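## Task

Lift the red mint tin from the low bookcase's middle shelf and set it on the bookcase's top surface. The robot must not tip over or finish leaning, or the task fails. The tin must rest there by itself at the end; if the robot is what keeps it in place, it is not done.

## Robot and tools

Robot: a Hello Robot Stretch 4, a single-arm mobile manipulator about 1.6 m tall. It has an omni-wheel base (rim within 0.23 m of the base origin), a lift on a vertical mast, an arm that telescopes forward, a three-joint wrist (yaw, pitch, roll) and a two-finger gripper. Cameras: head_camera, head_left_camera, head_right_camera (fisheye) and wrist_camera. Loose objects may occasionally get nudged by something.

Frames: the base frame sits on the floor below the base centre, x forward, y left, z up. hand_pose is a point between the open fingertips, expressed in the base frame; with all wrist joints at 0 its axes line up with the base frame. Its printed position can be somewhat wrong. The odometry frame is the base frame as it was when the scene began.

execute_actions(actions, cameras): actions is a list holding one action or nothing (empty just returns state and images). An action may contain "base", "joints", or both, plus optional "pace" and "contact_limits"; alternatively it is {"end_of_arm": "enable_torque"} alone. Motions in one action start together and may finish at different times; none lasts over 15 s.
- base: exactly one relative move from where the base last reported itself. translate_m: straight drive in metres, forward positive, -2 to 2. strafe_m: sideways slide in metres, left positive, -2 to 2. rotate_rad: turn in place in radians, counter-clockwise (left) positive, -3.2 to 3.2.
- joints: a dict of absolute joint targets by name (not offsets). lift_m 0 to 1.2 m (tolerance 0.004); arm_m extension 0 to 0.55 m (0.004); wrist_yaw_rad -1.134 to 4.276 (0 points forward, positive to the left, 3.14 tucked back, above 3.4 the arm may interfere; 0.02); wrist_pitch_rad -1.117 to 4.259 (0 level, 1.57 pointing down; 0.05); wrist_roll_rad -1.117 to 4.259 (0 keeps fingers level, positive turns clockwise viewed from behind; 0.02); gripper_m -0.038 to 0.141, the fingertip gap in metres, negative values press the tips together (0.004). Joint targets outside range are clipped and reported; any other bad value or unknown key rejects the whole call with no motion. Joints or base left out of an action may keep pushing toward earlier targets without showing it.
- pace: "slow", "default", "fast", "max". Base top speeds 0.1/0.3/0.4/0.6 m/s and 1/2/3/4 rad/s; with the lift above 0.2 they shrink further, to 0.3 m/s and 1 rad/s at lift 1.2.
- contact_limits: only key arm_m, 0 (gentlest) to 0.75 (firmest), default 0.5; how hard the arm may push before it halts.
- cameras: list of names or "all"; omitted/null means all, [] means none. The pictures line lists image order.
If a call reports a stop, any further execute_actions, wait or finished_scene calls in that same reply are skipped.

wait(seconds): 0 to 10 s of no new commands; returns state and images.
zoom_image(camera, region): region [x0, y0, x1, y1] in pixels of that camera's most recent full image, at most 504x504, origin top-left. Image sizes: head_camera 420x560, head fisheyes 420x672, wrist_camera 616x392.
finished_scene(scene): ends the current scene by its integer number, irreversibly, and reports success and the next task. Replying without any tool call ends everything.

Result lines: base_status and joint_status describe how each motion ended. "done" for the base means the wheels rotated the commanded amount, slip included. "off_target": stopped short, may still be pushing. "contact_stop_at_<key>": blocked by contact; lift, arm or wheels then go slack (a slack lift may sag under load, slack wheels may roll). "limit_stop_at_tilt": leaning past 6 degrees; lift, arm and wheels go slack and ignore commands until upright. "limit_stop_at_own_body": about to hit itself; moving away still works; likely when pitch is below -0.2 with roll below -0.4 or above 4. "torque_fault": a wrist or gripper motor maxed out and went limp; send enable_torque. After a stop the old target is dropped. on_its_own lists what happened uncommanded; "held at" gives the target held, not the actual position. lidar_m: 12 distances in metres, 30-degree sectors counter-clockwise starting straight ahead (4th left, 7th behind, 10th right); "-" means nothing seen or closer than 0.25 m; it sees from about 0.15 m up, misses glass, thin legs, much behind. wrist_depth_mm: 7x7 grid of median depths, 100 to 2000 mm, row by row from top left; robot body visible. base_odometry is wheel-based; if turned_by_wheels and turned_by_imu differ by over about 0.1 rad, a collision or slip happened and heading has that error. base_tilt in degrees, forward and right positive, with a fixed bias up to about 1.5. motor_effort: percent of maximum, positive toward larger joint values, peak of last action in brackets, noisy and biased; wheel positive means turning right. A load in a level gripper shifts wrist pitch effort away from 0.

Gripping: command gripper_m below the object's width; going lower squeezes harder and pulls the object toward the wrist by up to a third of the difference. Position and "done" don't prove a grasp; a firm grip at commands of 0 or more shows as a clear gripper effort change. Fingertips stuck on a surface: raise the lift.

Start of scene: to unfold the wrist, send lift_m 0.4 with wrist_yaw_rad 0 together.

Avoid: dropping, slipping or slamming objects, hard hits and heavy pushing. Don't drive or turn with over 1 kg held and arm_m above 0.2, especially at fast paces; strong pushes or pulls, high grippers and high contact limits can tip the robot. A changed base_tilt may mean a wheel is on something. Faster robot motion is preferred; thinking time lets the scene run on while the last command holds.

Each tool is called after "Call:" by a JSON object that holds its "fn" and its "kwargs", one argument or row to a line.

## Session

Call:
{"fn": "execute_actions", "kwargs": {
  "actions": []
}}

Scene clock: 0.00 s.
base_odometry: x=+0.000 y=+0.000 heading=+0.000 (m, m, rad; odometry frame)
turned_by_wheels: +0.000 (rad since the last result)
turned_by_imu: +0.000 (rad since the last result)
base_tilt: forward=+0.4 right=+0.1 (deg)
lidar_m: 0.64 0.67 1.25 2.82 2.94 3.49 3.61 1.32 0.93 0.87 0.97 0.67
base_status: not commanded
joint_positions: lift_m=+0.277 arm_m=+0.000 wrist_yaw_rad=+3.066 wrist_pitch_rad=-0.003 wrist_roll_rad=+0.003 gripper_m=+0.057
joint_status: not commanded
motor_effort: lift_m=+18 arm_m=-1 wrist_yaw_rad=-3 wrist_pitch_rad=-7 wrist_roll_rad=+1 gripper_m=-5 wheel_0=+0 wheel_1=+0 wheel_2=+0 (%)
hand_pose: x=-0.1103 y=+0.1089 z=+0.4561 quat_wxyz=(+0.038, +0.002, +0.001, +0.999) (m; base frame)
wrist_depth_mm: - 138 - - - - - / - 137 - - - - - / 105 136 262 - - - - / 119 137 - - - - - / 1618 - - - - - - / 1576 1808 213 1921 1808 - - / 1138 1078 1118 1255 1098 1336 1336
pictures: head_camera, head_left_camera, head_right_camera, wrist_camera
Images, in order (width x height): head_camera 420x560, head_left_camera 420x672, head_right_camera 420x672, wrist_camera 616x392.

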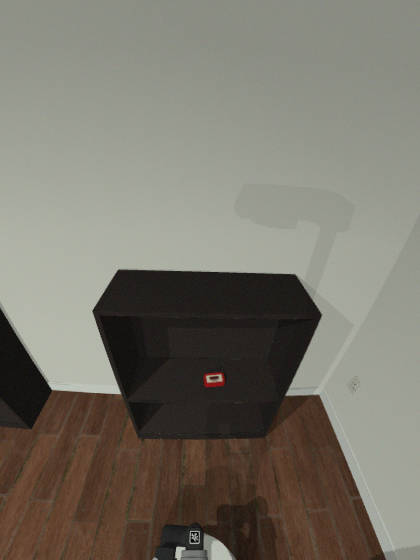

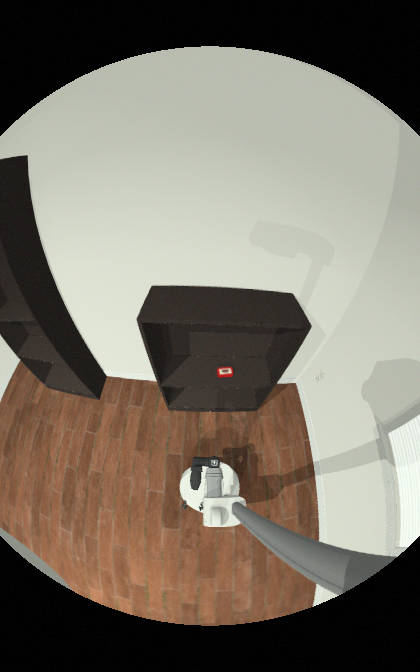

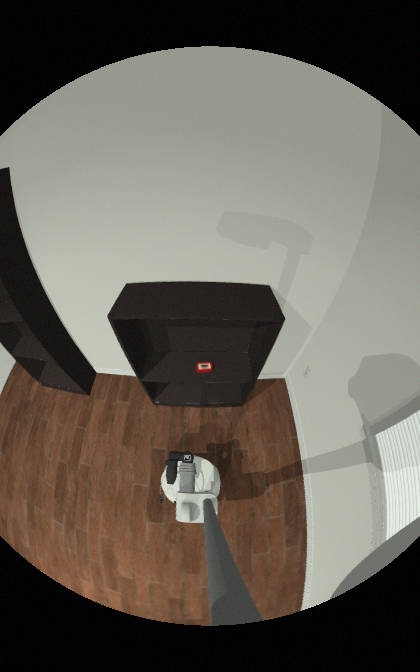

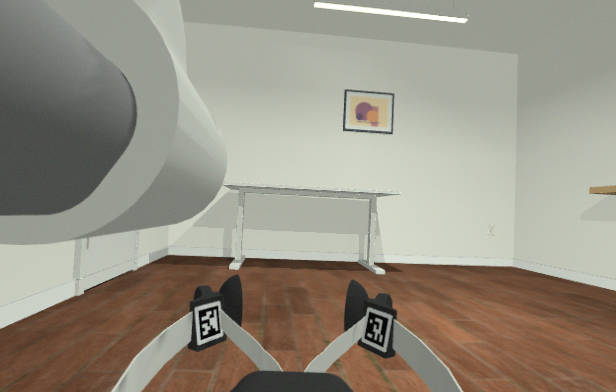

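Call:
{"fn": "execute_actions", "kwargs": {
  "actions": [
    {"joints":{"lift_m":0.5,"wrist_yaw_rad":0,"wrist_pitch_rad":0.35,"gripper_m":0.12}}
  ],
  "cameras": ["head_camera","wrist_camera"]
}}

Scene clock: 10.60 s.
base_odometry: x=+0.000 y=+0.000 heading=+0.000 (m, m, rad; odometry frame)
turned_by_wheels: +0.000 (rad since the last result)
turned_by_imu: -0.001 (rad since the last result)
base_tilt: forward=+0.4 right=+0.0 (deg)
lidar_m: 0.64 0.68 1.26 2.82 2.93 3.51 3.61 1.33 0.94 0.89 0.97 0.68
base_status: not commanded
joint_positions: lift_m=+0.500 arm_m=+0.000 wrist_yaw_rad=+0.001 wrist_pitch_rad=+0.352 wrist_roll_rad=+0.003 gripper_m=+0.120
joint_status: all done
motor_effort: lift_m=+21(23) arm_m=-1(1) wrist_yaw_rad=-4(9) wrist_pitch_rad=-6(5) wrist_roll_rad=-1(1) gripper_m=+0(3) wheel_0=+0(0) wheel_1=+0(0) wheel_2=+0(0) (%)
hand_pose: x=+0.4417 y=-0.0873 z=+0.5784 quat_wxyz=(+0.985, +0.001, +0.175, +0.000) (m; base frame)
wrist_depth_mm: 603 615 615 615 609 615 480 / 615 640 647 647 634 640 477 / 621 668 676 668 683 668 469 / 585 640 676 707 691 640 469 / 473 484 480 484 500 517 488 / 654 211 788 788 778 597 820 / 661 759 768 152 809 559 866
pictures: head_camera, wrist_camera
Images, in order (width x height): head_camera 420x560, wrist_camera 616x392.

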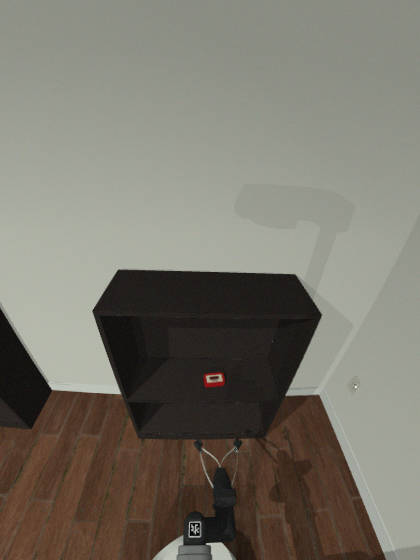

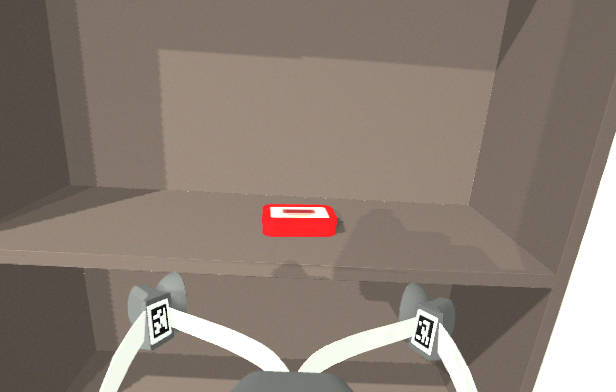

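Call:
{"fn": "execute_actions", "kwargs": {
  "actions": [
    {"base":{"strafe_m":0.005},"joints":{"lift_m":0.45,"arm_m":0.25,"gripper_m":0.141}}
  ],
  "cameras": ["head_camera","wrist_camera"]
}}

Scene clock: 36.37 s.
base_odometry: x=+0.000 y=+0.005 heading=+0.000 (m, m, rad; odometry frame)
turned_by_wheels: +0.000 (rad since the last result)
turned_by_imu: -0.001 (rad since the last result)
base_tilt: forward=+0.4 right=+0.0 (deg)
lidar_m: 0.64 0.67 1.26 2.81 2.92 3.53 3.63 1.33 0.94 0.88 0.96 0.66
base_status: done
joint_positions: lift_m=+0.450 arm_m=+0.249 wrist_yaw_rad=+0.000 wrist_pitch_rad=+0.352 wrist_roll_rad=+0.003 gripper_m=+0.141
joint_status: all done
motor_effort: lift_m=+15(20) arm_m=+6(4) wrist_yaw_rad=-2(5) wrist_pitch_rad=-6(7) wrist_roll_rad=+0(0) gripper_m=-1(1) wheel_0=+1(8) wheel_1=-1(9) wheel_2=+0(3) (%)
hand_pose: x=+0.6908 y=-0.0874 z=+0.5290 quat_wxyz=(+0.985, +0.001, +0.175, +0.000) (m; base frame)
wrist_depth_mm: 382 387 384 384 387 387 387 / 399 399 402 404 404 404 410 / 421 421 421 421 424 421 424 / 436 436 445 445 445 452 442 / 345 353 359 320 384 397 410 / 266 204 271 273 279 287 304 / 216 214 218 156 227 230 242
pictures: head_camera, wrist_camera
Images, in order (width x height): head_camera 420x560, wrist_camera 616x392.

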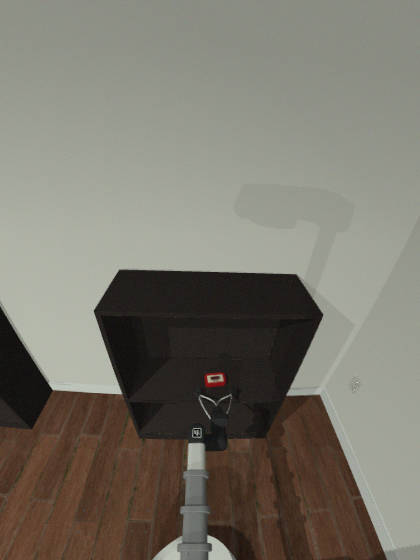

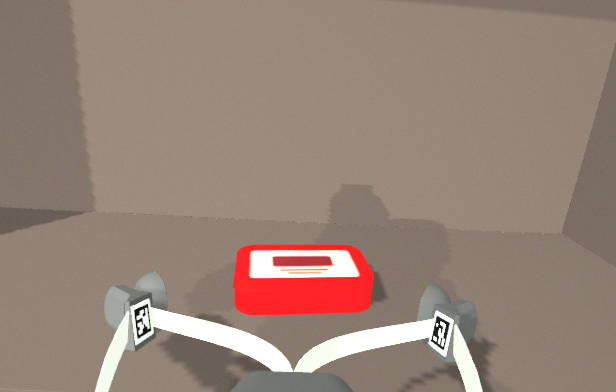

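Call:
{"fn": "execute_actions", "kwargs": {
  "actions": [
    {"base":{"strafe_m":-0.005},"joints":{"arm_m":0.32,"lift_m":0.44}}
  ],
  "cameras": ["wrist_camera"]
}}

Call:
{"fn": "execute_actions", "kwargs": {
  "actions": [
    {"joints":{"lift_m":0.427},"pace":"slow"}
  ],
  "cameras": ["wrist_camera","head_camera"]
}}

Scene clock: 59.20 s.
base_odometry: x=+0.000 y=+0.000 heading=+0.000 (m, m, rad; odometry frame)
turned_by_wheels: +0.000 (rad since the last result)
turned_by_imu: -0.001 (rad since the last result)
base_tilt: forward=+0.4 right=+0.0 (deg)
lidar_m: 0.65 0.68 1.27 2.82 2.92 3.51 3.62 1.32 0.93 0.88 0.98 0.68
base_status: done
joint_positions: lift_m=+0.440 arm_m=+0.319 wrist_yaw_rad=+0.000 wrist_pitch_rad=+0.352 wrist_roll_rad=+0.003 gripper_m=+0.141
joint_status: all done
motor_effort: lift_m=+15(14) arm_m=+6(5) wrist_yaw_rad=-3(3) wrist_pitch_rad=-7(7) wrist_roll_rad=-1(1) gripper_m=+0(3) wheel_0=-2(6) wheel_1=+2(7) wheel_2=+0(1) (%)
hand_pose: x=+0.7607 y=-0.0874 z=+0.5189 quat_wxyz=(+0.985, +0.001, +0.175, +0.000) (m; base frame)
wrist_depth_mm: 319 319 320 320 322 325 324 / 332 334 334 336 340 340 342 / 349 349 351 351 353 355 355 / 368 368 368 370 373 373 375 / 324 332 342 353 364 375 384 / 250 204 224 228 231 268 286 / 204 202 202 156 211 215 227
pictures: wrist_camera
Images, in order (width x height): wrist_camera 616x392.

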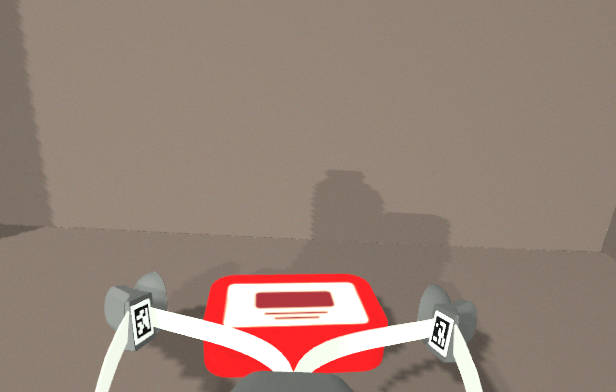

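Scene clock: 60.00 s.
base_odometry: x=+0.000 y=+0.000 heading=+0.000 (m, m, rad; odometry frame)
turned_by_wheels: +0.000 (rad since the last result)
turned_by_imu: +0.000 (rad since the last result)
base_tilt: forward=+0.4 right=-0.1 (deg)
lidar_m: 0.64 0.67 1.27 2.81 2.93 3.50 3.64 1.32 0.94 0.88 0.95 0.67
base_status: not commanded
joint_positions: lift_m=+0.427 arm_m=+0.319 wrist_yaw_rad=+0.000 wrist_pitch_rad=+0.350 wrist_roll_rad=+0.003 gripper_m=+0.141
joint_status: all done
motor_effort: lift_m=+13(13) arm_m=+5(5) wrist_yaw_rad=-2(2) wrist_pitch_rad=+0(7) wrist_roll_rad=+1(1) gripper_m=-1(1) wheel_0=-2(2) wheel_1=+2(2) wheel_2=+0(0) (%)
hand_pose: x=+0.7609 y=-0.0875 z=+0.5067 quat_wxyz=(+0.985, +0.001, +0.174, +0.000) (m; base frame)
wrist_depth_mm: 317 322 319 322 322 324 325 / 334 332 336 338 338 338 340 / 347 347 351 351 353 355 357 / 364 368 368 370 373 373 375 / 301 310 320 332 340 351 362 / 233 203 207 210 214 252 266 / 190 187 191 156 198 201 211
pictures: head_camera, wrist_camera
Images, in order (width x height): head_camera 420x560, wrist_camera 616x392.

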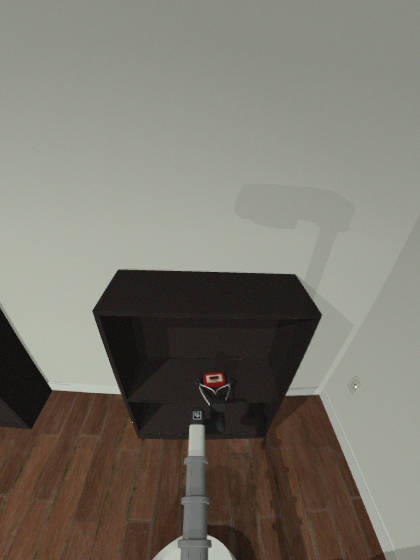

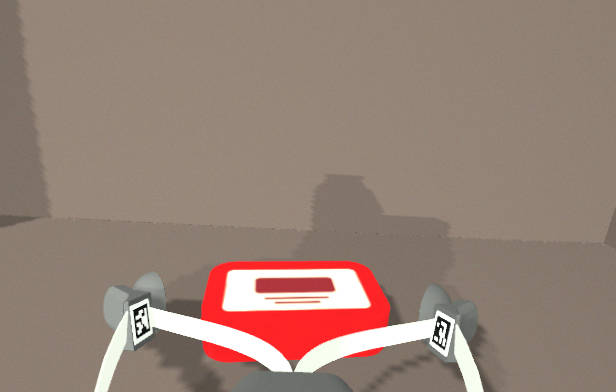

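Call:
{"fn": "execute_actions", "kwargs": {
  "actions": [
    {"joints":{"lift_m":0.432}}
  ],
  "cameras": []
}}

Call:
{"fn": "execute_actions", "kwargs": {
  "actions": [
    {"joints":{"gripper_m":0.05}}
  ],
  "cameras": ["wrist_camera","head_camera"]
}}

Scene clock: 73.53 s.
base_odometry: x=+0.000 y=+0.000 heading=+0.000 (m, m, rad; odometry frame)
turned_by_wheels: +0.000 (rad since the last result)
turned_by_imu: -0.001 (rad since the last result)
base_tilt: forward=+0.3 right=+0.0 (deg)
lidar_m: 0.63 0.67 1.27 2.81 2.94 3.51 3.59 1.33 0.94 0.87 0.96 0.68
base_status: not commanded
joint_positions: lift_m=+0.432 arm_m=+0.319 wrist_yaw_rad=+0.000 wrist_pitch_rad=+0.352 wrist_roll_rad=+0.003 gripper_m=+0.141
joint_status: all done
motor_effort: lift_m=+21(21) arm_m=+5(5) wrist_yaw_rad=-2(2) wrist_pitch_rad=-6(5) wrist_roll_rad=+0(0) gripper_m=-2(0) wheel_0=-2(2) wheel_1=+2(2) wheel_2=+0(0) (%)
hand_pose: x=+0.7607 y=-0.0875 z=+0.5105 quat_wxyz=(+0.985, +0.001, +0.175, +0.000) (m; base frame)
wrist_depth_mm: 319 319 324 322 322 322 324 / 332 334 336 336 340 338 340 / 349 351 351 353 351 353 355 / 366 368 370 370 368 375 373 / 307 314 325 334 343 357 364 / 237 204 211 214 220 255 271 / 193 191 195 157 202 205 215
pictures: none
No camera images: the call's "cameras" was empty. Leave "cameras" out to get every camera's image.

Scene clock: 75.47 s.
base_odometry: x=+0.000 y=+0.000 heading=+0.000 (m, m, rad; odometry frame)
turned_by_wheels: +0.000 (rad since the last result)
turned_by_imu: +0.000 (rad since the last result)
base_tilt: forward=+0.4 right=+0.0 (deg)
lidar_m: 0.63 0.67 1.26 2.81 2.93 3.51 3.60 1.34 0.93 0.87 0.96 0.67
base_status: not commanded
joint_positions: lift_m=+0.432 arm_m=+0.319 wrist_yaw_rad=+0.000 wrist_pitch_rad=+0.352 wrist_roll_rad=+0.003 gripper_m=+0.050
joint_status: all done
motor_effort: lift_m=+21(21) arm_m=+5(5) wrist_yaw_rad=-2(3) wrist_pitch_rad=-7(7) wrist_roll_rad=+0(2) gripper_m=-4(4) wheel_0=-2(2) wheel_1=+2(2) wheel_2=+0(1) (%)
hand_pose: x=+0.7607 y=-0.0875 z=+0.5104 quat_wxyz=(+0.985, +0.001, +0.175, +0.000) (m; base frame)
wrist_depth_mm: 319 317 320 320 322 324 325 / 336 334 336 336 338 340 340 / 347 351 349 353 355 355 355 / 368 368 370 370 373 375 375 / 307 314 324 282 345 353 364 / 238 243 208 224 249 265 270 / 193 189 194 204 193 212 215
pictures: head_camera, wrist_camera
Images, in order (width x height): head_camera 420x560, wrist_camera 616x392.

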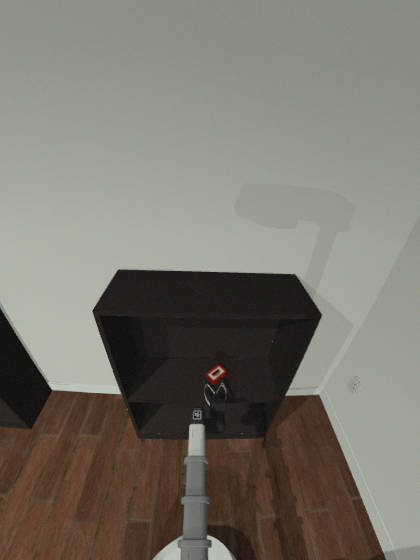

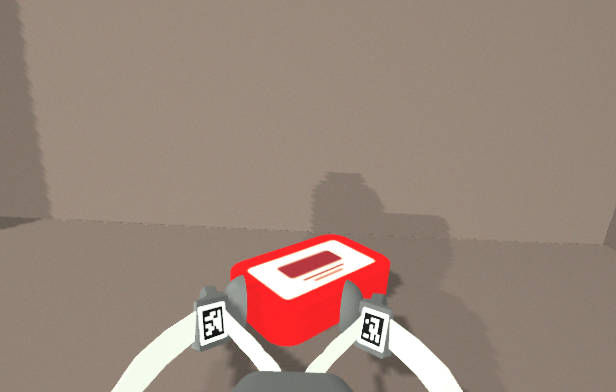

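Call:
{"fn": "execute_actions", "kwargs": {
  "actions": [
    {"joints":{"gripper_m":0.141}}
  ],
  "cameras": []
}}

Call:
{"fn": "execute_actions", "kwargs": {
  "actions": [
    {"joints":{"lift_m":0.49}}
  ],
  "cameras": ["wrist_camera"]
}}

Call:
{"fn": "execute_actions", "kwargs": {
  "actions": [
    {"base":{"strafe_m":0.175},"joints":{"wrist_yaw_rad":-1.0,"arm_m":0.45,"gripper_m":0.12}}
  ],
  "cameras": ["wrist_camera","head_camera","head_right_camera"]
}}

Scene clock: 140.13 s.
base_odometry: x=+0.000 y=+0.000 heading=+0.000 (m, m, rad; odometry frame)
turned_by_wheels: +0.000 (rad since the last result)
turned_by_imu: -0.001 (rad since the last result)
base_tilt: forward=+0.4 right=+0.0 (deg)
lidar_m: 0.64 0.66 1.25 2.82 2.95 3.50 3.61 1.33 0.93 0.88 0.95 0.67
base_status: not commanded
joint_positions: lift_m=+0.432 arm_m=+0.319 wrist_yaw_rad=+0.000 wrist_pitch_rad=+0.352 wrist_roll_rad=+0.003 gripper_m=+0.141
joint_status: all done
motor_effort: lift_m=+21(21) arm_m=+5(5) wrist_yaw_rad=-2(1) wrist_pitch_rad=-6(7) wrist_roll_rad=+0(1) gripper_m=+0(4) wheel_0=-2(2) wheel_1=+2(2) wheel_2=+0(0) (%)
hand_pose: x=+0.7607 y=-0.0875 z=+0.5104 quat_wxyz=(+0.985, +0.001, +0.175, +0.000) (m; base frame)
wrist_depth_mm: 317 319 322 320 322 324 324 / 332 332 336 336 338 338 342 / 351 351 351 353 353 353 355 / 366 368 368 368 370 373 373 / 307 315 324 282 345 353 364 / 237 204 238 225 248 256 271 / 193 191 195 157 202 204 215
pictures: none
No camera images: the call's "cameras" was empty. Leave "cameras" out to get every camera's image.

Scene clock: 141.30 s.
base_odometry: x=+0.000 y=+0.000 heading=+0.000 (m, m, rad; odometry frame)
turned_by_wheels: +0.000 (rad since the last result)
turned_by_imu: +0.000 (rad since the last result)
base_tilt: forward=+0.4 right=+0.0 (deg)
lidar_m: 0.64 0.68 1.27 2.82 2.93 3.51 3.62 1.33 0.93 0.88 0.95 0.68
base_status: not commanded
joint_positions: lift_m=+0.490 arm_m=+0.319 wrist_yaw_rad=+0.000 wrist_pitch_rad=+0.352 wrist_roll_rad=+0.003 gripper_m=+0.141
joint_status: all done
motor_effort: lift_m=+21(24) arm_m=+5(5) wrist_yaw_rad=-2(1) wrist_pitch_rad=-7(6) wrist_roll_rad=-1(1) gripper_m=-1(1) wheel_0=-2(2) wheel_1=+2(2) wheel_2=+0(0) (%)
hand_pose: x=+0.7607 y=-0.0875 z=+0.5684 quat_wxyz=(+0.985, +0.001, +0.175, +0.000) (m; base frame)
wrist_depth_mm: 319 319 320 324 325 324 324 / 332 334 334 336 336 338 340 / 349 351 351 353 353 357 355 / 366 368 368 370 370 373 370 / 382 387 389 389 392 392 394 / 327 204 343 312 343 349 373 / 265 264 266 156 277 283 297
pictures: wrist_camera
Images, in order (width x height): wrist_camera 616x392.

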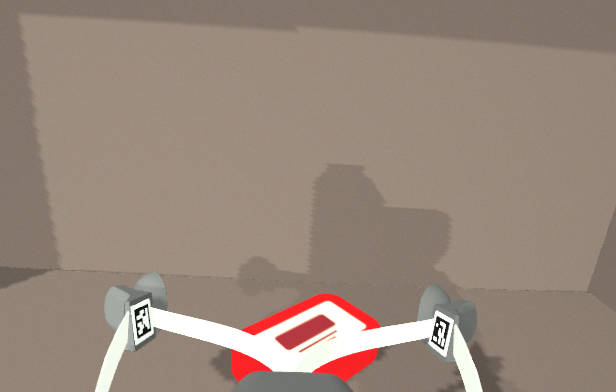

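Scene clock: 143.13 s.
base_odometry: x=+0.000 y=+0.175 heading=+0.000 (m, m, rad; odometry frame)
turned_by_wheels: +0.000 (rad since the last result)
turned_by_imu: +0.000 (rad since the last result)
base_tilt: forward=+0.3 right=+0.0 (deg)
lidar_m: 0.64 0.67 1.12 2.64 2.75 3.43 3.92 1.57 1.10 1.05 1.15 0.67
base_status: done
joint_positions: lift_m=+0.490 arm_m=+0.449 wrist_yaw_rad=-0.999 wrist_pitch_rad=+0.352 wrist_roll_rad=+0.003 gripper_m=+0.120
joint_status: all done
motor_effort: lift_m=+21(21) arm_m=+5(5) wrist_yaw_rad=-3(11) wrist_pitch_rad=-6(7) wrist_roll_rad=+0(1) gripper_m=-2(2) wheel_0=+2(10) wheel_1=-1(6) wheel_2=+0(0) (%)
hand_pose: x=+0.6929 y=-0.2750 z=+0.5684 quat_wxyz=(+0.864, +0.085, +0.153, -0.472) (m; base frame)
wrist_depth_mm: 277 330 415 504 455 421 778 / 286 345 436 525 473 445 788 / 294 355 455 549 488 866 831 / 300 368 480 574 512 904 842 / 312 379 445 466 480 946 866 / 312 212 319 353 343 991 904 / 265 244 254 152 303 931 917
pictures: head_camera, head_right_camera, wrist_camera
Images, in order (width x height): head_camera 420x560, head_right_camera 420x672, wrist_camera 616x392.

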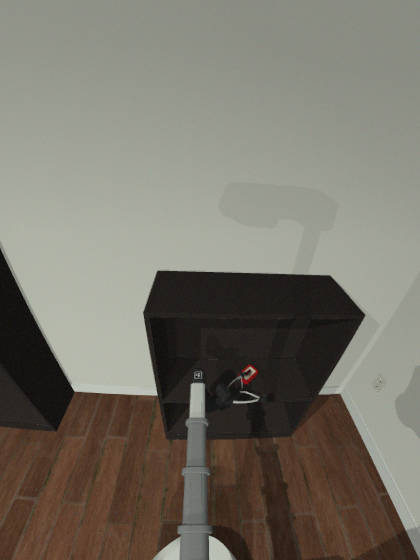

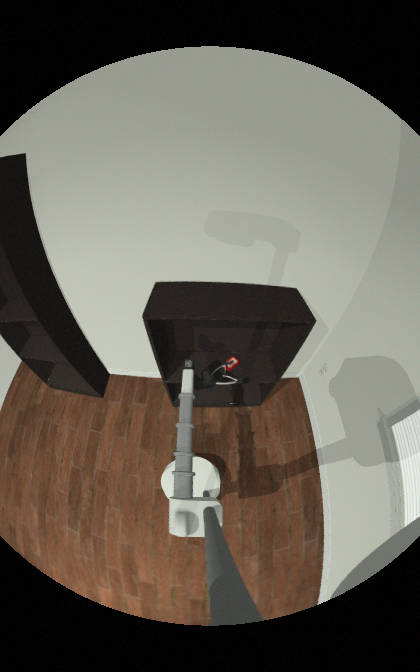

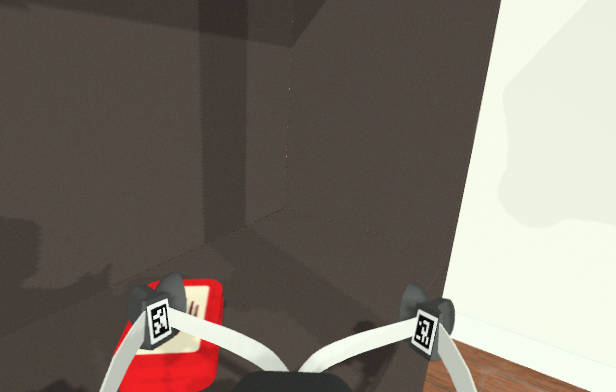

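Call:
{"fn": "execute_actions", "kwargs": {
  "actions": [
    {"joints":{"arm_m":0.53}}
  ],
  "cameras": ["wrist_camera","head_camera"]
}}

Scene clock: 151.77 s.
base_odometry: x=+0.000 y=+0.175 heading=+0.000 (m, m, rad; odometry frame)
turned_by_wheels: +0.000 (rad since the last result)
turned_by_imu: -0.001 (rad since the last result)
base_tilt: forward=+0.3 right=-0.1 (deg)
lidar_m: 0.64 0.68 1.10 2.64 2.77 3.44 3.94 1.57 1.11 1.05 1.14 0.68
base_status: not commanded
joint_positions: lift_m=+0.490 arm_m=+0.529 wrist_yaw_rad=-1.000 wrist_pitch_rad=+0.352 wrist_roll_rad=+0.003 gripper_m=+0.120
joint_status: all done
motor_effort: lift_m=+21(21) arm_m=+5(4) wrist_yaw_rad=-2(5) wrist_pitch_rad=-7(7) wrist_roll_rad=-1(0) gripper_m=-1(0) wheel_0=+2(2) wheel_1=-1(1) wheel_2=+0(0) (%)
hand_pose: x=+0.7728 y=-0.2751 z=+0.5684 quat_wxyz=(+0.864, +0.085, +0.153, -0.472) (m; base frame)
wrist_depth_mm: 208 251 315 427 455 404 377 / 216 259 330 449 469 415 580 / 222 270 345 480 492 430 788 / 226 279 362 512 504 445 842 / 236 287 382 462 484 459 878 / 243 211 342 353 340 387 904 / 250 263 248 152 276 297 904
pictures: head_camera, wrist_camera
Images, in order (width x height): head_camera 420x560, wrist_camera 616x392.

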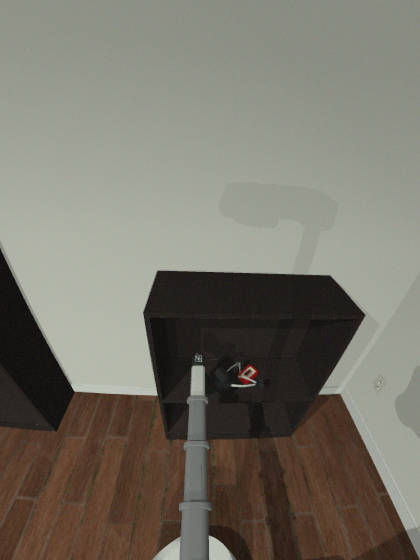

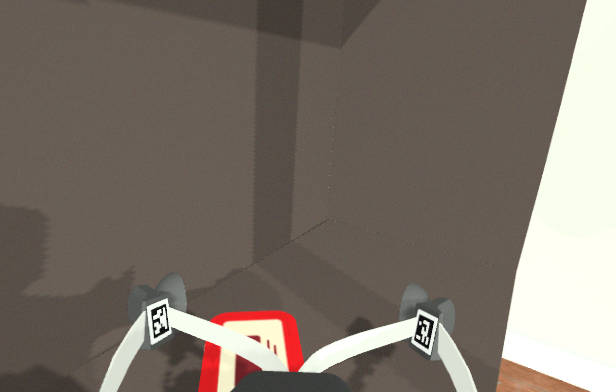

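Call:
{"fn": "execute_actions", "kwargs": {
  "actions": [
    {"base":{"translate_m":0.036},"joints":{"lift_m":0.465}}
  ],
  "cameras": []
}}

Call:
{"fn": "execute_actions", "kwargs": {
  "actions": [
    {"base":{"strafe_m":0.008}}
  ],
  "cameras": ["wrist_camera","head_camera"]
}}

Scene clock: 175.37 s.
base_odometry: x=+0.036 y=+0.175 heading=+0.000 (m, m, rad; odometry frame)
turned_by_wheels: +0.000 (rad since the last result)
turned_by_imu: -0.001 (rad since the last result)
base_tilt: forward=+0.4 right=+0.0 (deg)
lidar_m: 0.61 0.62 1.09 2.65 2.75 3.43 3.97 1.58 1.10 1.05 1.15 0.64
base_status: done
joint_positions: lift_m=+0.465 arm_m=+0.529 wrist_yaw_rad=-1.000 wrist_pitch_rad=+0.352 wrist_roll_rad=+0.003 gripper_m=+0.120
joint_status: all done
motor_effort: lift_m=+15(21) arm_m=+5(5) wrist_yaw_rad=-3(2) wrist_pitch_rad=-6(7) wrist_roll_rad=-1(2) gripper_m=-2(0) wheel_0=+1(5) wheel_1=+2(8) wheel_2=+1(5) (%)
hand_pose: x=+0.7728 y=-0.2751 z=+0.5440 quat_wxyz=(+0.864, +0.085, +0.153, -0.472) (m; base frame)
wrist_depth_mm: 179 213 271 362 455 404 370 / 185 222 282 387 466 418 379 / 189 229 296 407 492 433 397 / 193 239 307 436 504 445 415 / 202 246 327 404 424 436 831 / 209 211 290 272 301 327 866 / 216 232 236 152 238 252 574
pictures: none
No camera images: the call's "cameras" was empty. Leave "cameras" out to get every camera's image.

Scene clock: 175.97 s.
base_odometry: x=+0.036 y=+0.183 heading=+0.001 (m, m, rad; odometry frame)
turned_by_wheels: +0.000 (rad since the last result)
turned_by_imu: +0.000 (rad since the last result)
base_tilt: forward=+0.4 right=+0.0 (deg)
lidar_m: 0.60 0.64 1.08 2.63 2.73 3.43 3.55 1.58 1.12 1.07 1.17 0.62
base_status: done
joint_positions: lift_m=+0.465 arm_m=+0.529 wrist_yaw_rad=-1.000 wrist_pitch_rad=+0.352 wrist_roll_rad=+0.003 gripper_m=+0.120
joint_status: not commanded
motor_effort: lift_m=+15(15) arm_m=+5(5) wrist_yaw_rad=-3(3) wrist_pitch_rad=-6(7) wrist_roll_rad=-1(2) gripper_m=+0(1) wheel_0=+1(8) wheel_1=+1(9) wheel_2=+0(2) (%)
hand_pose: x=+0.7728 y=-0.2751 z=+0.5440 quat_wxyz=(+0.864, +0.085, +0.153, -0.472) (m; base frame)
wrist_depth_mm: 179 214 270 364 455 410 375 / 185 222 281 384 473 427 387 / 189 230 296 407 496 433 402 / 194 239 310 439 512 455 421 / 201 247 324 404 427 436 842 / 208 211 293 270 303 327 866 / 216 234 236 152 237 251 574
pictures: head_camera, wrist_camera
Images, in order (width x height): head_camera 420x560, wrist_camera 616x392.

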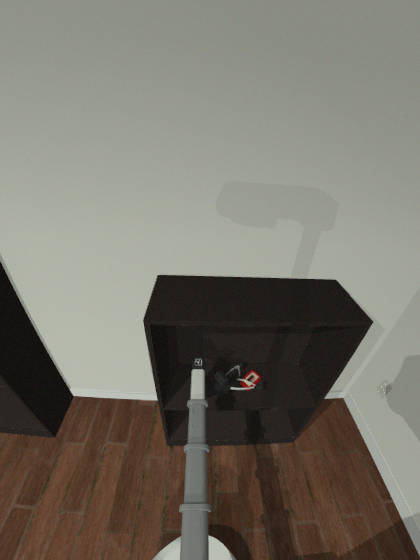

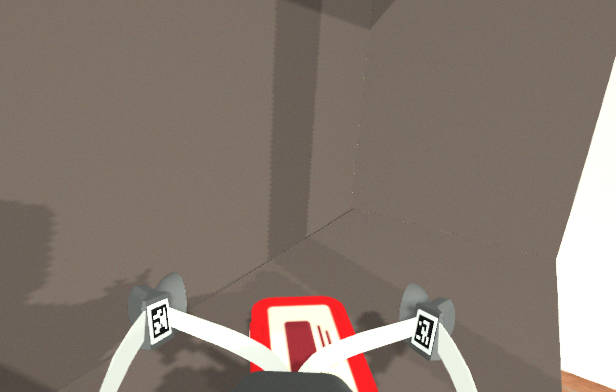

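Call:
{"fn": "execute_actions", "kwargs": {
  "actions": [
    {"joints":{"lift_m":0.433,"gripper_m":0.105},"pace":"slow"}
  ],
  "cameras": ["wrist_camera"]
}}

Scene clock: 185.90 s.
base_odometry: x=+0.036 y=+0.183 heading=+0.001 (m, m, rad; odometry frame)
turned_by_wheels: +0.000 (rad since the last result)
turned_by_imu: -0.001 (rad since the last result)
base_tilt: forward=+0.4 right=+0.0 (deg)
lidar_m: 0.61 0.63 1.09 2.62 2.73 3.40 3.53 1.59 1.12 1.07 1.15 0.63
base_status: not commanded
joint_positions: lift_m=+0.433 arm_m=+0.529 wrist_yaw_rad=-1.000 wrist_pitch_rad=+0.352 wrist_roll_rad=+0.003 gripper_m=+0.105
joint_status: all done
motor_effort: lift_m=+15(13) arm_m=+5(5) wrist_yaw_rad=-1(3) wrist_pitch_rad=-6(7) wrist_roll_rad=+0(2) gripper_m=-3(4) wheel_0=+1(1) wheel_1=+1(1) wheel_2=+0(0) (%)
hand_pose: x=+0.7728 y=-0.2751 z=+0.5119 quat_wxyz=(+0.864, +0.085, +0.153, -0.472) (m; base frame)
wrist_depth_mm: 179 214 268 364 455 413 377 / 185 222 282 384 477 427 389 / 190 230 294 410 500 439 399 / 193 237 309 424 488 452 424 / 202 247 309 340 351 362 627 / 209 231 233 218 214 272 298 / 196 190 196 157 187 215 229
pictures: wrist_camera
Images, in order (width x height): wrist_camera 616x392.

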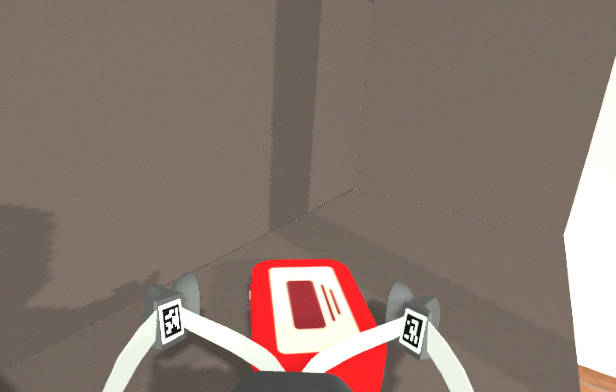

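Call:
{"fn": "execute_actions", "kwargs": {
  "actions": [
    {"joints":{"gripper_m":0.015}}
  ],
  "cameras": ["wrist_camera"]
}}

Scene clock: 194.80 s.
base_odometry: x=+0.036 y=+0.183 heading=+0.001 (m, m, rad; odometry frame)
turned_by_wheels: +0.000 (rad since the last result)
turned_by_imu: -0.001 (rad since the last result)
base_tilt: forward=+0.3 right=+0.0 (deg)
lidar_m: 0.60 0.62 1.08 2.63 2.73 3.40 3.52 1.59 1.12 1.07 1.15 0.63
base_status: not commanded
joint_positions: lift_m=+0.433 arm_m=+0.529 wrist_yaw_rad=-1.000 wrist_pitch_rad=+0.354 wrist_roll_rad=+0.003 gripper_m=+0.015
joint_status: all done
motor_effort: lift_m=+15(15) arm_m=+5(5) wrist_yaw_rad=-1(4) wrist_pitch_rad=-10(10) wrist_roll_rad=+0(2) gripper_m=-19(17) wheel_0=+1(1) wheel_1=+1(1) wheel_2=+0(0) (%)
hand_pose: x=+0.7727 y=-0.2750 z=+0.5116 quat_wxyz=(+0.864, +0.086, +0.154, -0.472) (m; base frame)
wrist_depth_mm: 179 214 270 362 455 410 375 / 185 222 283 384 477 424 387 / 190 229 296 410 492 436 402 / 194 239 309 421 492 452 421 / 202 247 309 338 351 362 634 / 209 235 197 210 213 270 297 / 194 169 178 171 186 200 228
pictures: wrist_camera
Images, in order (width x height): wrist_camera 616x392.

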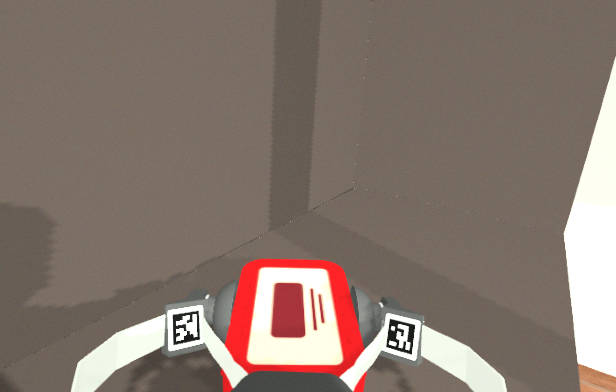

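The tin is now gripped squarely. Next is a test lift.

Call:
{"fn": "execute_actions", "kwargs": {
  "actions": [
    {"joints":{"lift_m":0.47}}
  ],
  "cameras": ["wrist_camera"]
}}

Call:
{"fn": "execute_actions", "kwargs": {
  "actions": [
    {"joints":{"arm_m":0.1}}
  ],
  "cameras": ["wrist_camera","head_camera"]
}}

Scene clock: 205.87 s.
base_odometry: x=+0.036 y=+0.183 heading=+0.001 (m, m, rad; odometry frame)
turned_by_wheels: +0.000 (rad since the last result)
turned_by_imu: -0.001 (rad since the last result)
base_tilt: forward=+0.4 right=+0.0 (deg)
lidar_m: 0.60 0.62 1.08 2.63 2.75 3.41 3.54 1.58 1.12 1.06 1.17 0.65
base_status: not commanded
joint_positions: lift_m=+0.470 arm_m=+0.529 wrist_yaw_rad=-1.000 wrist_pitch_rad=+0.354 wrist_roll_rad=+0.003 gripper_m=+0.015
joint_status: all done
motor_effort: lift_m=+22(23) arm_m=+5(5) wrist_yaw_rad=-1(1) wrist_pitch_rad=-11(11) wrist_roll_rad=+0(1) gripper_m=-20(18) wheel_0=+1(1) wheel_1=+1(1) wheel_2=-1(0) (%)
hand_pose: x=+0.7727 y=-0.2750 z=+0.5480 quat_wxyz=(+0.864, +0.086, +0.154, -0.472) (m; base frame)
wrist_depth_mm: 179 214 272 366 459 410 375 / 184 221 282 384 477 424 387 / 190 230 296 410 500 442 402 / 193 238 309 439 512 452 418 / 202 248 317 404 430 442 842 / 209 244 198 210 213 330 891 / 212 169 178 171 186 246 878
pictures: wrist_camera
Images, in order (width x height): wrist_camera 616x392.

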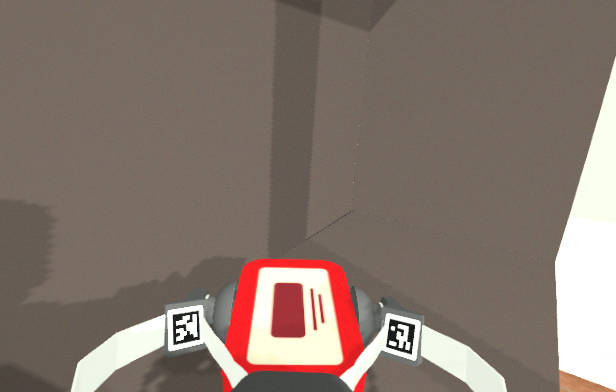

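Scene clock: 208.23 s.
base_odometry: x=+0.036 y=+0.183 heading=+0.001 (m, m, rad; odometry frame)
turned_by_wheels: +0.000 (rad since the last result)
turned_by_imu: -0.001 (rad since the last result)
base_tilt: forward=+0.4 right=+0.0 (deg)
lidar_m: 0.60 0.63 1.08 2.63 2.76 3.40 3.53 1.58 1.12 1.05 1.16 0.63
base_status: not commanded
joint_positions: lift_m=+0.470 arm_m=+0.101 wrist_yaw_rad=-1.000 wrist_pitch_rad=+0.354 wrist_roll_rad=+0.003 gripper_m=+0.015
joint_status: all done
motor_effort: lift_m=+22(22) arm_m=-5(5) wrist_yaw_rad=-1(2) wrist_pitch_rad=-10(11) wrist_roll_rad=+0(0) gripper_m=-21(22) wheel_0=+1(1) wheel_1=+1(1) wheel_2=+0(0) (%)
hand_pose: x=+0.3444 y=-0.2750 z=+0.5480 quat_wxyz=(+0.864, +0.086, +0.154, -0.472) (m; base frame)
wrist_depth_mm: 539 647 615 1060 960 854 778 / 554 676 640 1098 991 878 798 / 574 691 668 1160 1025 917 831 / 530 559 640 1229 1078 946 842 / 389 699 732 1205 1118 976 878 / 627 741 197 210 214 1025 904 / 640 169 178 172 186 891 904
pictures: head_camera, wrist_camera
Images, in order (width x height): head_camera 420x560, wrist_camera 616x392.

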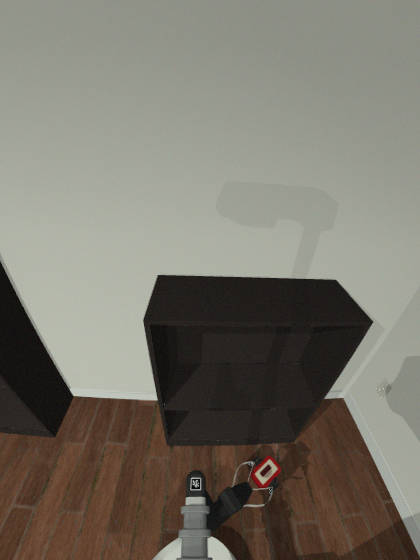

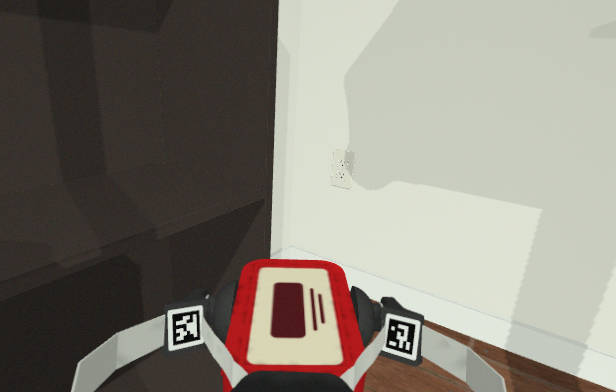

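Call:
{"fn": "execute_actions", "kwargs": {
  "actions": [
    {"joints":{"lift_m":1.06,"wrist_yaw_rad":-0.5}}
  ],
  "cameras": ["wrist_camera","head_camera"]
}}

Scene clock: 222.50 s.
base_odometry: x=+0.036 y=+0.183 heading=+0.001 (m, m, rad; odometry frame)
turned_by_wheels: +0.000 (rad since the last result)
turned_by_imu: -0.002 (rad since the last result)
base_tilt: forward=+0.3 right=+0.0 (deg)
lidar_m: 0.61 0.64 1.09 2.63 2.74 3.42 3.54 1.60 1.11 1.07 1.16 0.64
base_status: not commanded
joint_positions: lift_m=+1.060 arm_m=+0.101 wrist_yaw_rad=-0.500 wrist_pitch_rad=+0.354 wrist_roll_rad=+0.003 gripper_m=+0.015
joint_status: all done
motor_effort: lift_m=+22(23) arm_m=-5(5) wrist_yaw_rad=+1(13) wrist_pitch_rad=-10(11) wrist_roll_rad=+0(2) gripper_m=-20(18) wheel_0=+1(1) wheel_1=+1(1) wheel_2=+0(0) (%)
hand_pose: x=+0.4673 y=-0.2066 z=+1.1380 quat_wxyz=(+0.954, +0.045, +0.170, -0.244) (m; base frame)
wrist_depth_mm: 477 517 585 647 741 854 891 / 496 544 603 676 768 904 904 / 517 564 634 723 809 976 904 / 525 564 621 647 683 1025 931 / 410 421 439 449 535 1042 946 / 317 336 198 210 214 1118 946 / 564 169 178 172 186 1078 960
pictures: head_camera, wrist_camera
Images, in order (width x height): head_camera 420x560, wrist_camera 616x392.

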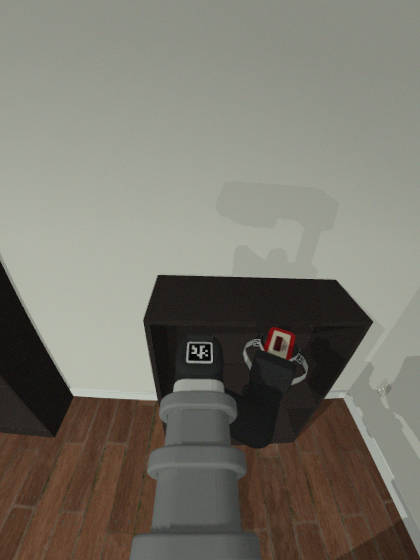

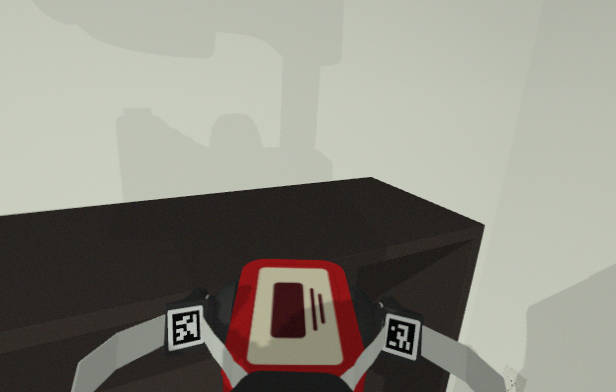

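Call:
{"fn": "execute_actions", "kwargs": {
  "actions": [
    {"joints":{"arm_m":0.39}}
  ],
  "cameras": ["wrist_camera","head_camera"]
}}

Call:
{"fn": "execute_actions", "kwargs": {
  "actions": [
    {"joints":{"lift_m":1.02}}
  ],
  "cameras": ["wrist_camera"]
}}

Scene clock: 235.23 s.
base_odometry: x=+0.036 y=+0.183 heading=+0.001 (m, m, rad; odometry frame)
turned_by_wheels: +0.000 (rad since the last result)
turned_by_imu: -0.001 (rad since the last result)
base_tilt: forward=+0.3 right=+0.0 (deg)
lidar_m: 0.60 0.62 1.09 2.63 2.75 3.42 3.54 1.59 1.12 1.06 1.15 0.63
base_status: not commanded
joint_positions: lift_m=+1.060 arm_m=+0.389 wrist_yaw_rad=-0.500 wrist_pitch_rad=+0.354 wrist_roll_rad=+0.003 gripper_m=+0.015
joint_status: all done
motor_effort: lift_m=+22(22) arm_m=+5(5) wrist_yaw_rad=-1(1) wrist_pitch_rad=-10(11) wrist_roll_rad=+0(1) gripper_m=-20(18) wheel_0=+1(1) wheel_1=+1(1) wheel_2=+0(0) (%)
hand_pose: x=+0.7556 y=-0.2064 z=+1.1380 quat_wxyz=(+0.954, +0.045, +0.170, -0.244) (m; base frame)
wrist_depth_mm: 255 278 309 347 394 455 530 / 265 290 325 364 415 484 574 / 276 306 338 384 442 525 627 / 285 315 357 404 469 559 683 / 296 330 370 410 459 473 715 / 309 327 198 209 213 355 362 / 257 169 178 172 186 264 289
pictures: head_camera, wrist_camera
Images, in order (width x height): head_camera 420x560, wrist_camera 616x392.

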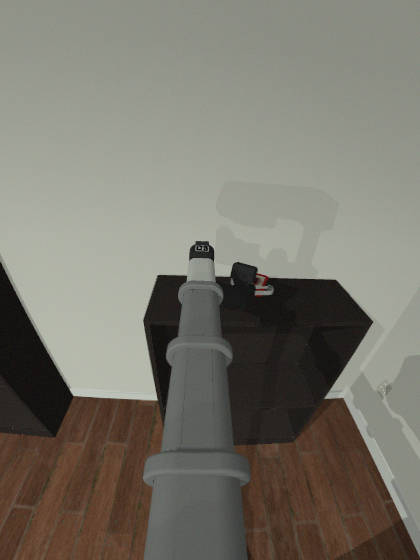

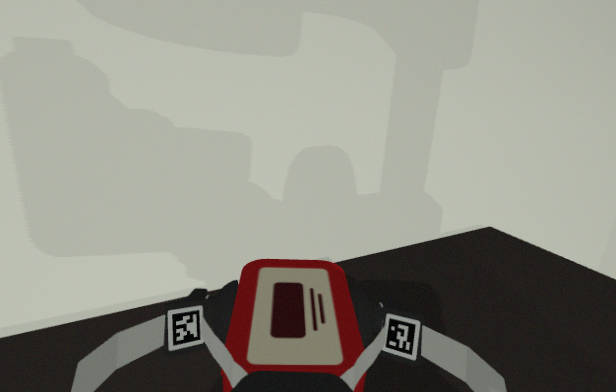

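Scene clock: 236.23 s.
base_odometry: x=+0.036 y=+0.183 heading=+0.001 (m, m, rad; odometry frame)
turned_by_wheels: +0.000 (rad since the last result)
turned_by_imu: +0.000 (rad since the last result)
base_tilt: forward=+0.4 right=+0.0 (deg)
lidar_m: 0.59 0.65 1.09 2.63 2.75 3.42 3.53 1.58 1.12 1.06 1.15 0.65
base_status: not commanded
joint_positions: lift_m=+1.020 arm_m=+0.389 wrist_yaw_rad=-0.500 wrist_pitch_rad=+0.354 wrist_roll_rad=+0.003 gripper_m=+0.015
joint_status: all done
motor_effort: lift_m=+15(22) arm_m=+5(6) wrist_yaw_rad=-2(3) wrist_pitch_rad=-11(11) wrist_roll_rad=+0(0) gripper_m=-17(18) wheel_0=+1(1) wheel_1=+0(1) wheel_2=+0(0) (%)
hand_pose: x=+0.7556 y=-0.2064 z=+1.0985 quat_wxyz=(+0.954, +0.045, +0.170, -0.244) (m; base frame)
wrist_depth_mm: 255 278 309 345 392 455 525 / 265 291 322 366 415 488 585 / 276 301 340 384 439 521 627 / 285 317 355 407 466 535 691 / 297 324 351 359 370 384 392 / 256 259 197 209 214 287 293 / 206 169 178 171 186 213 232
pictures: wrist_camera
Images, in order (width x height): wrist_camera 616x392.

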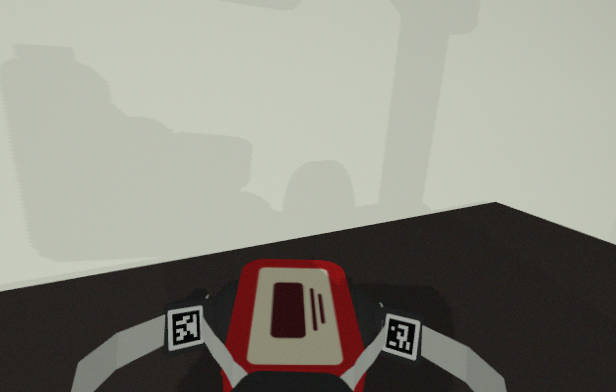

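Call:
{"fn": "execute_actions", "kwargs": {
  "actions": [
    {"joints":{"lift_m":1.009},"pace":"slow"}
  ],
  "cameras": ["wrist_camera"]
}}

Scene clock: 246.27 s.
base_odometry: x=+0.036 y=+0.183 heading=+0.001 (m, m, rad; odometry frame)
turned_by_wheels: +0.000 (rad since the last result)
turned_by_imu: -0.001 (rad since the last result)
base_tilt: forward=+0.4 right=+0.0 (deg)
lidar_m: 0.61 0.63 1.09 2.62 2.75 3.42 3.53 1.59 1.11 1.07 1.15 0.64
base_status: not commanded
joint_positions: lift_m=+1.009 arm_m=+0.389 wrist_yaw_rad=-0.500 wrist_pitch_rad=+0.354 wrist_roll_rad=+0.003 gripper_m=+0.015
joint_status: all done
motor_effort: lift_m=+15(15) arm_m=+6(5) wrist_yaw_rad=-4(4) wrist_pitch_rad=-11(11) wrist_roll_rad=-1(1) gripper_m=-18(17) wheel_0=+1(1) wheel_1=+1(1) wheel_2=+0(0) (%)
hand_pose: x=+0.7556 y=-0.2064 z=+1.0875 quat_wxyz=(+0.954, +0.045, +0.170, -0.244) (m; base frame)
wrist_depth_mm: 255 278 309 347 394 455 525 / 265 291 324 362 415 492 580 / 274 303 340 382 442 525 634 / 285 317 355 404 459 521 676 / 294 315 325 338 347 355 366 / 237 243 197 209 213 267 273 / 194 169 178 171 186 198 216
pictures: wrist_camera
Images, in order (width x height): wrist_camera 616x392.

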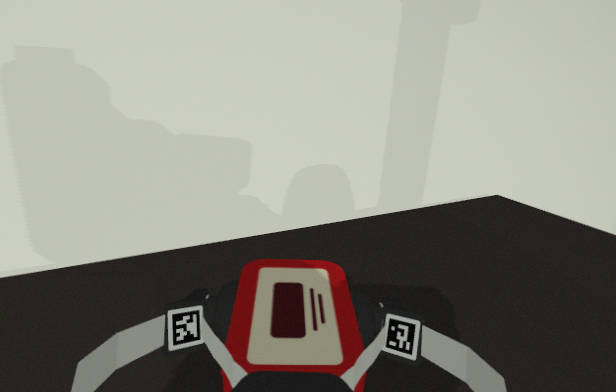

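Call:
{"fn": "execute_actions", "kwargs": {
  "actions": [
    {"joints":{"lift_m":1.003},"pace":"slow"}
  ],
  "cameras": ["wrist_camera"]
}}

Scene clock: 252.70 s.
base_odometry: x=+0.036 y=+0.183 heading=+0.001 (m, m, rad; odometry frame)
turned_by_wheels: +0.000 (rad since the last result)
turned_by_imu: -0.001 (rad since the last result)
base_tilt: forward=+0.3 right=+0.0 (deg)
lidar_m: 0.59 0.64 1.09 2.64 2.74 3.42 3.52 1.58 1.12 1.08 1.16 0.64
base_status: not commanded
joint_positions: lift_m=+1.003 arm_m=+0.389 wrist_yaw_rad=-0.500 wrist_pitch_rad=+0.351 wrist_roll_rad=+0.003 gripper_m=+0.015
joint_status: all done
motor_effort: lift_m=+14(16) arm_m=+5(5) wrist_yaw_rad=-1(3) wrist_pitch_rad=-3(11) wrist_roll_rad=-1(1) gripper_m=-18(20) wheel_0=+1(1) wheel_1=+1(1) wheel_2=+0(0) (%)
hand_pose: x=+0.7558 y=-0.2066 z=+1.0824 quat_wxyz=(+0.954, +0.045, +0.169, -0.244) (m; base frame)
wrist_depth_mm: 255 281 310 347 394 459 530 / 265 291 324 362 415 484 580 / 274 303 338 382 442 521 634 / 283 315 353 404 455 517 676 / 290 312 319 329 338 349 357 / 231 236 196 209 213 262 266 / 188 169 178 169 185 193 212
pictures: wrist_camera
Images, in order (width x height): wrist_camera 616x392.

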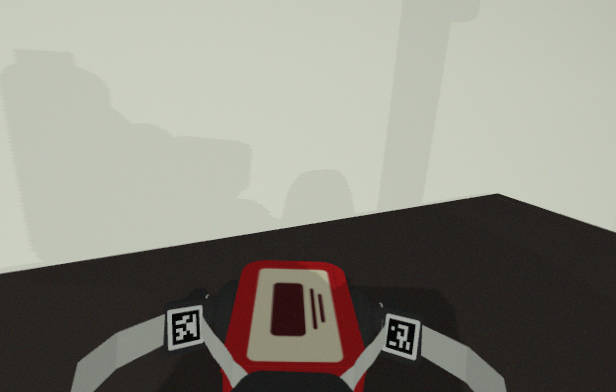

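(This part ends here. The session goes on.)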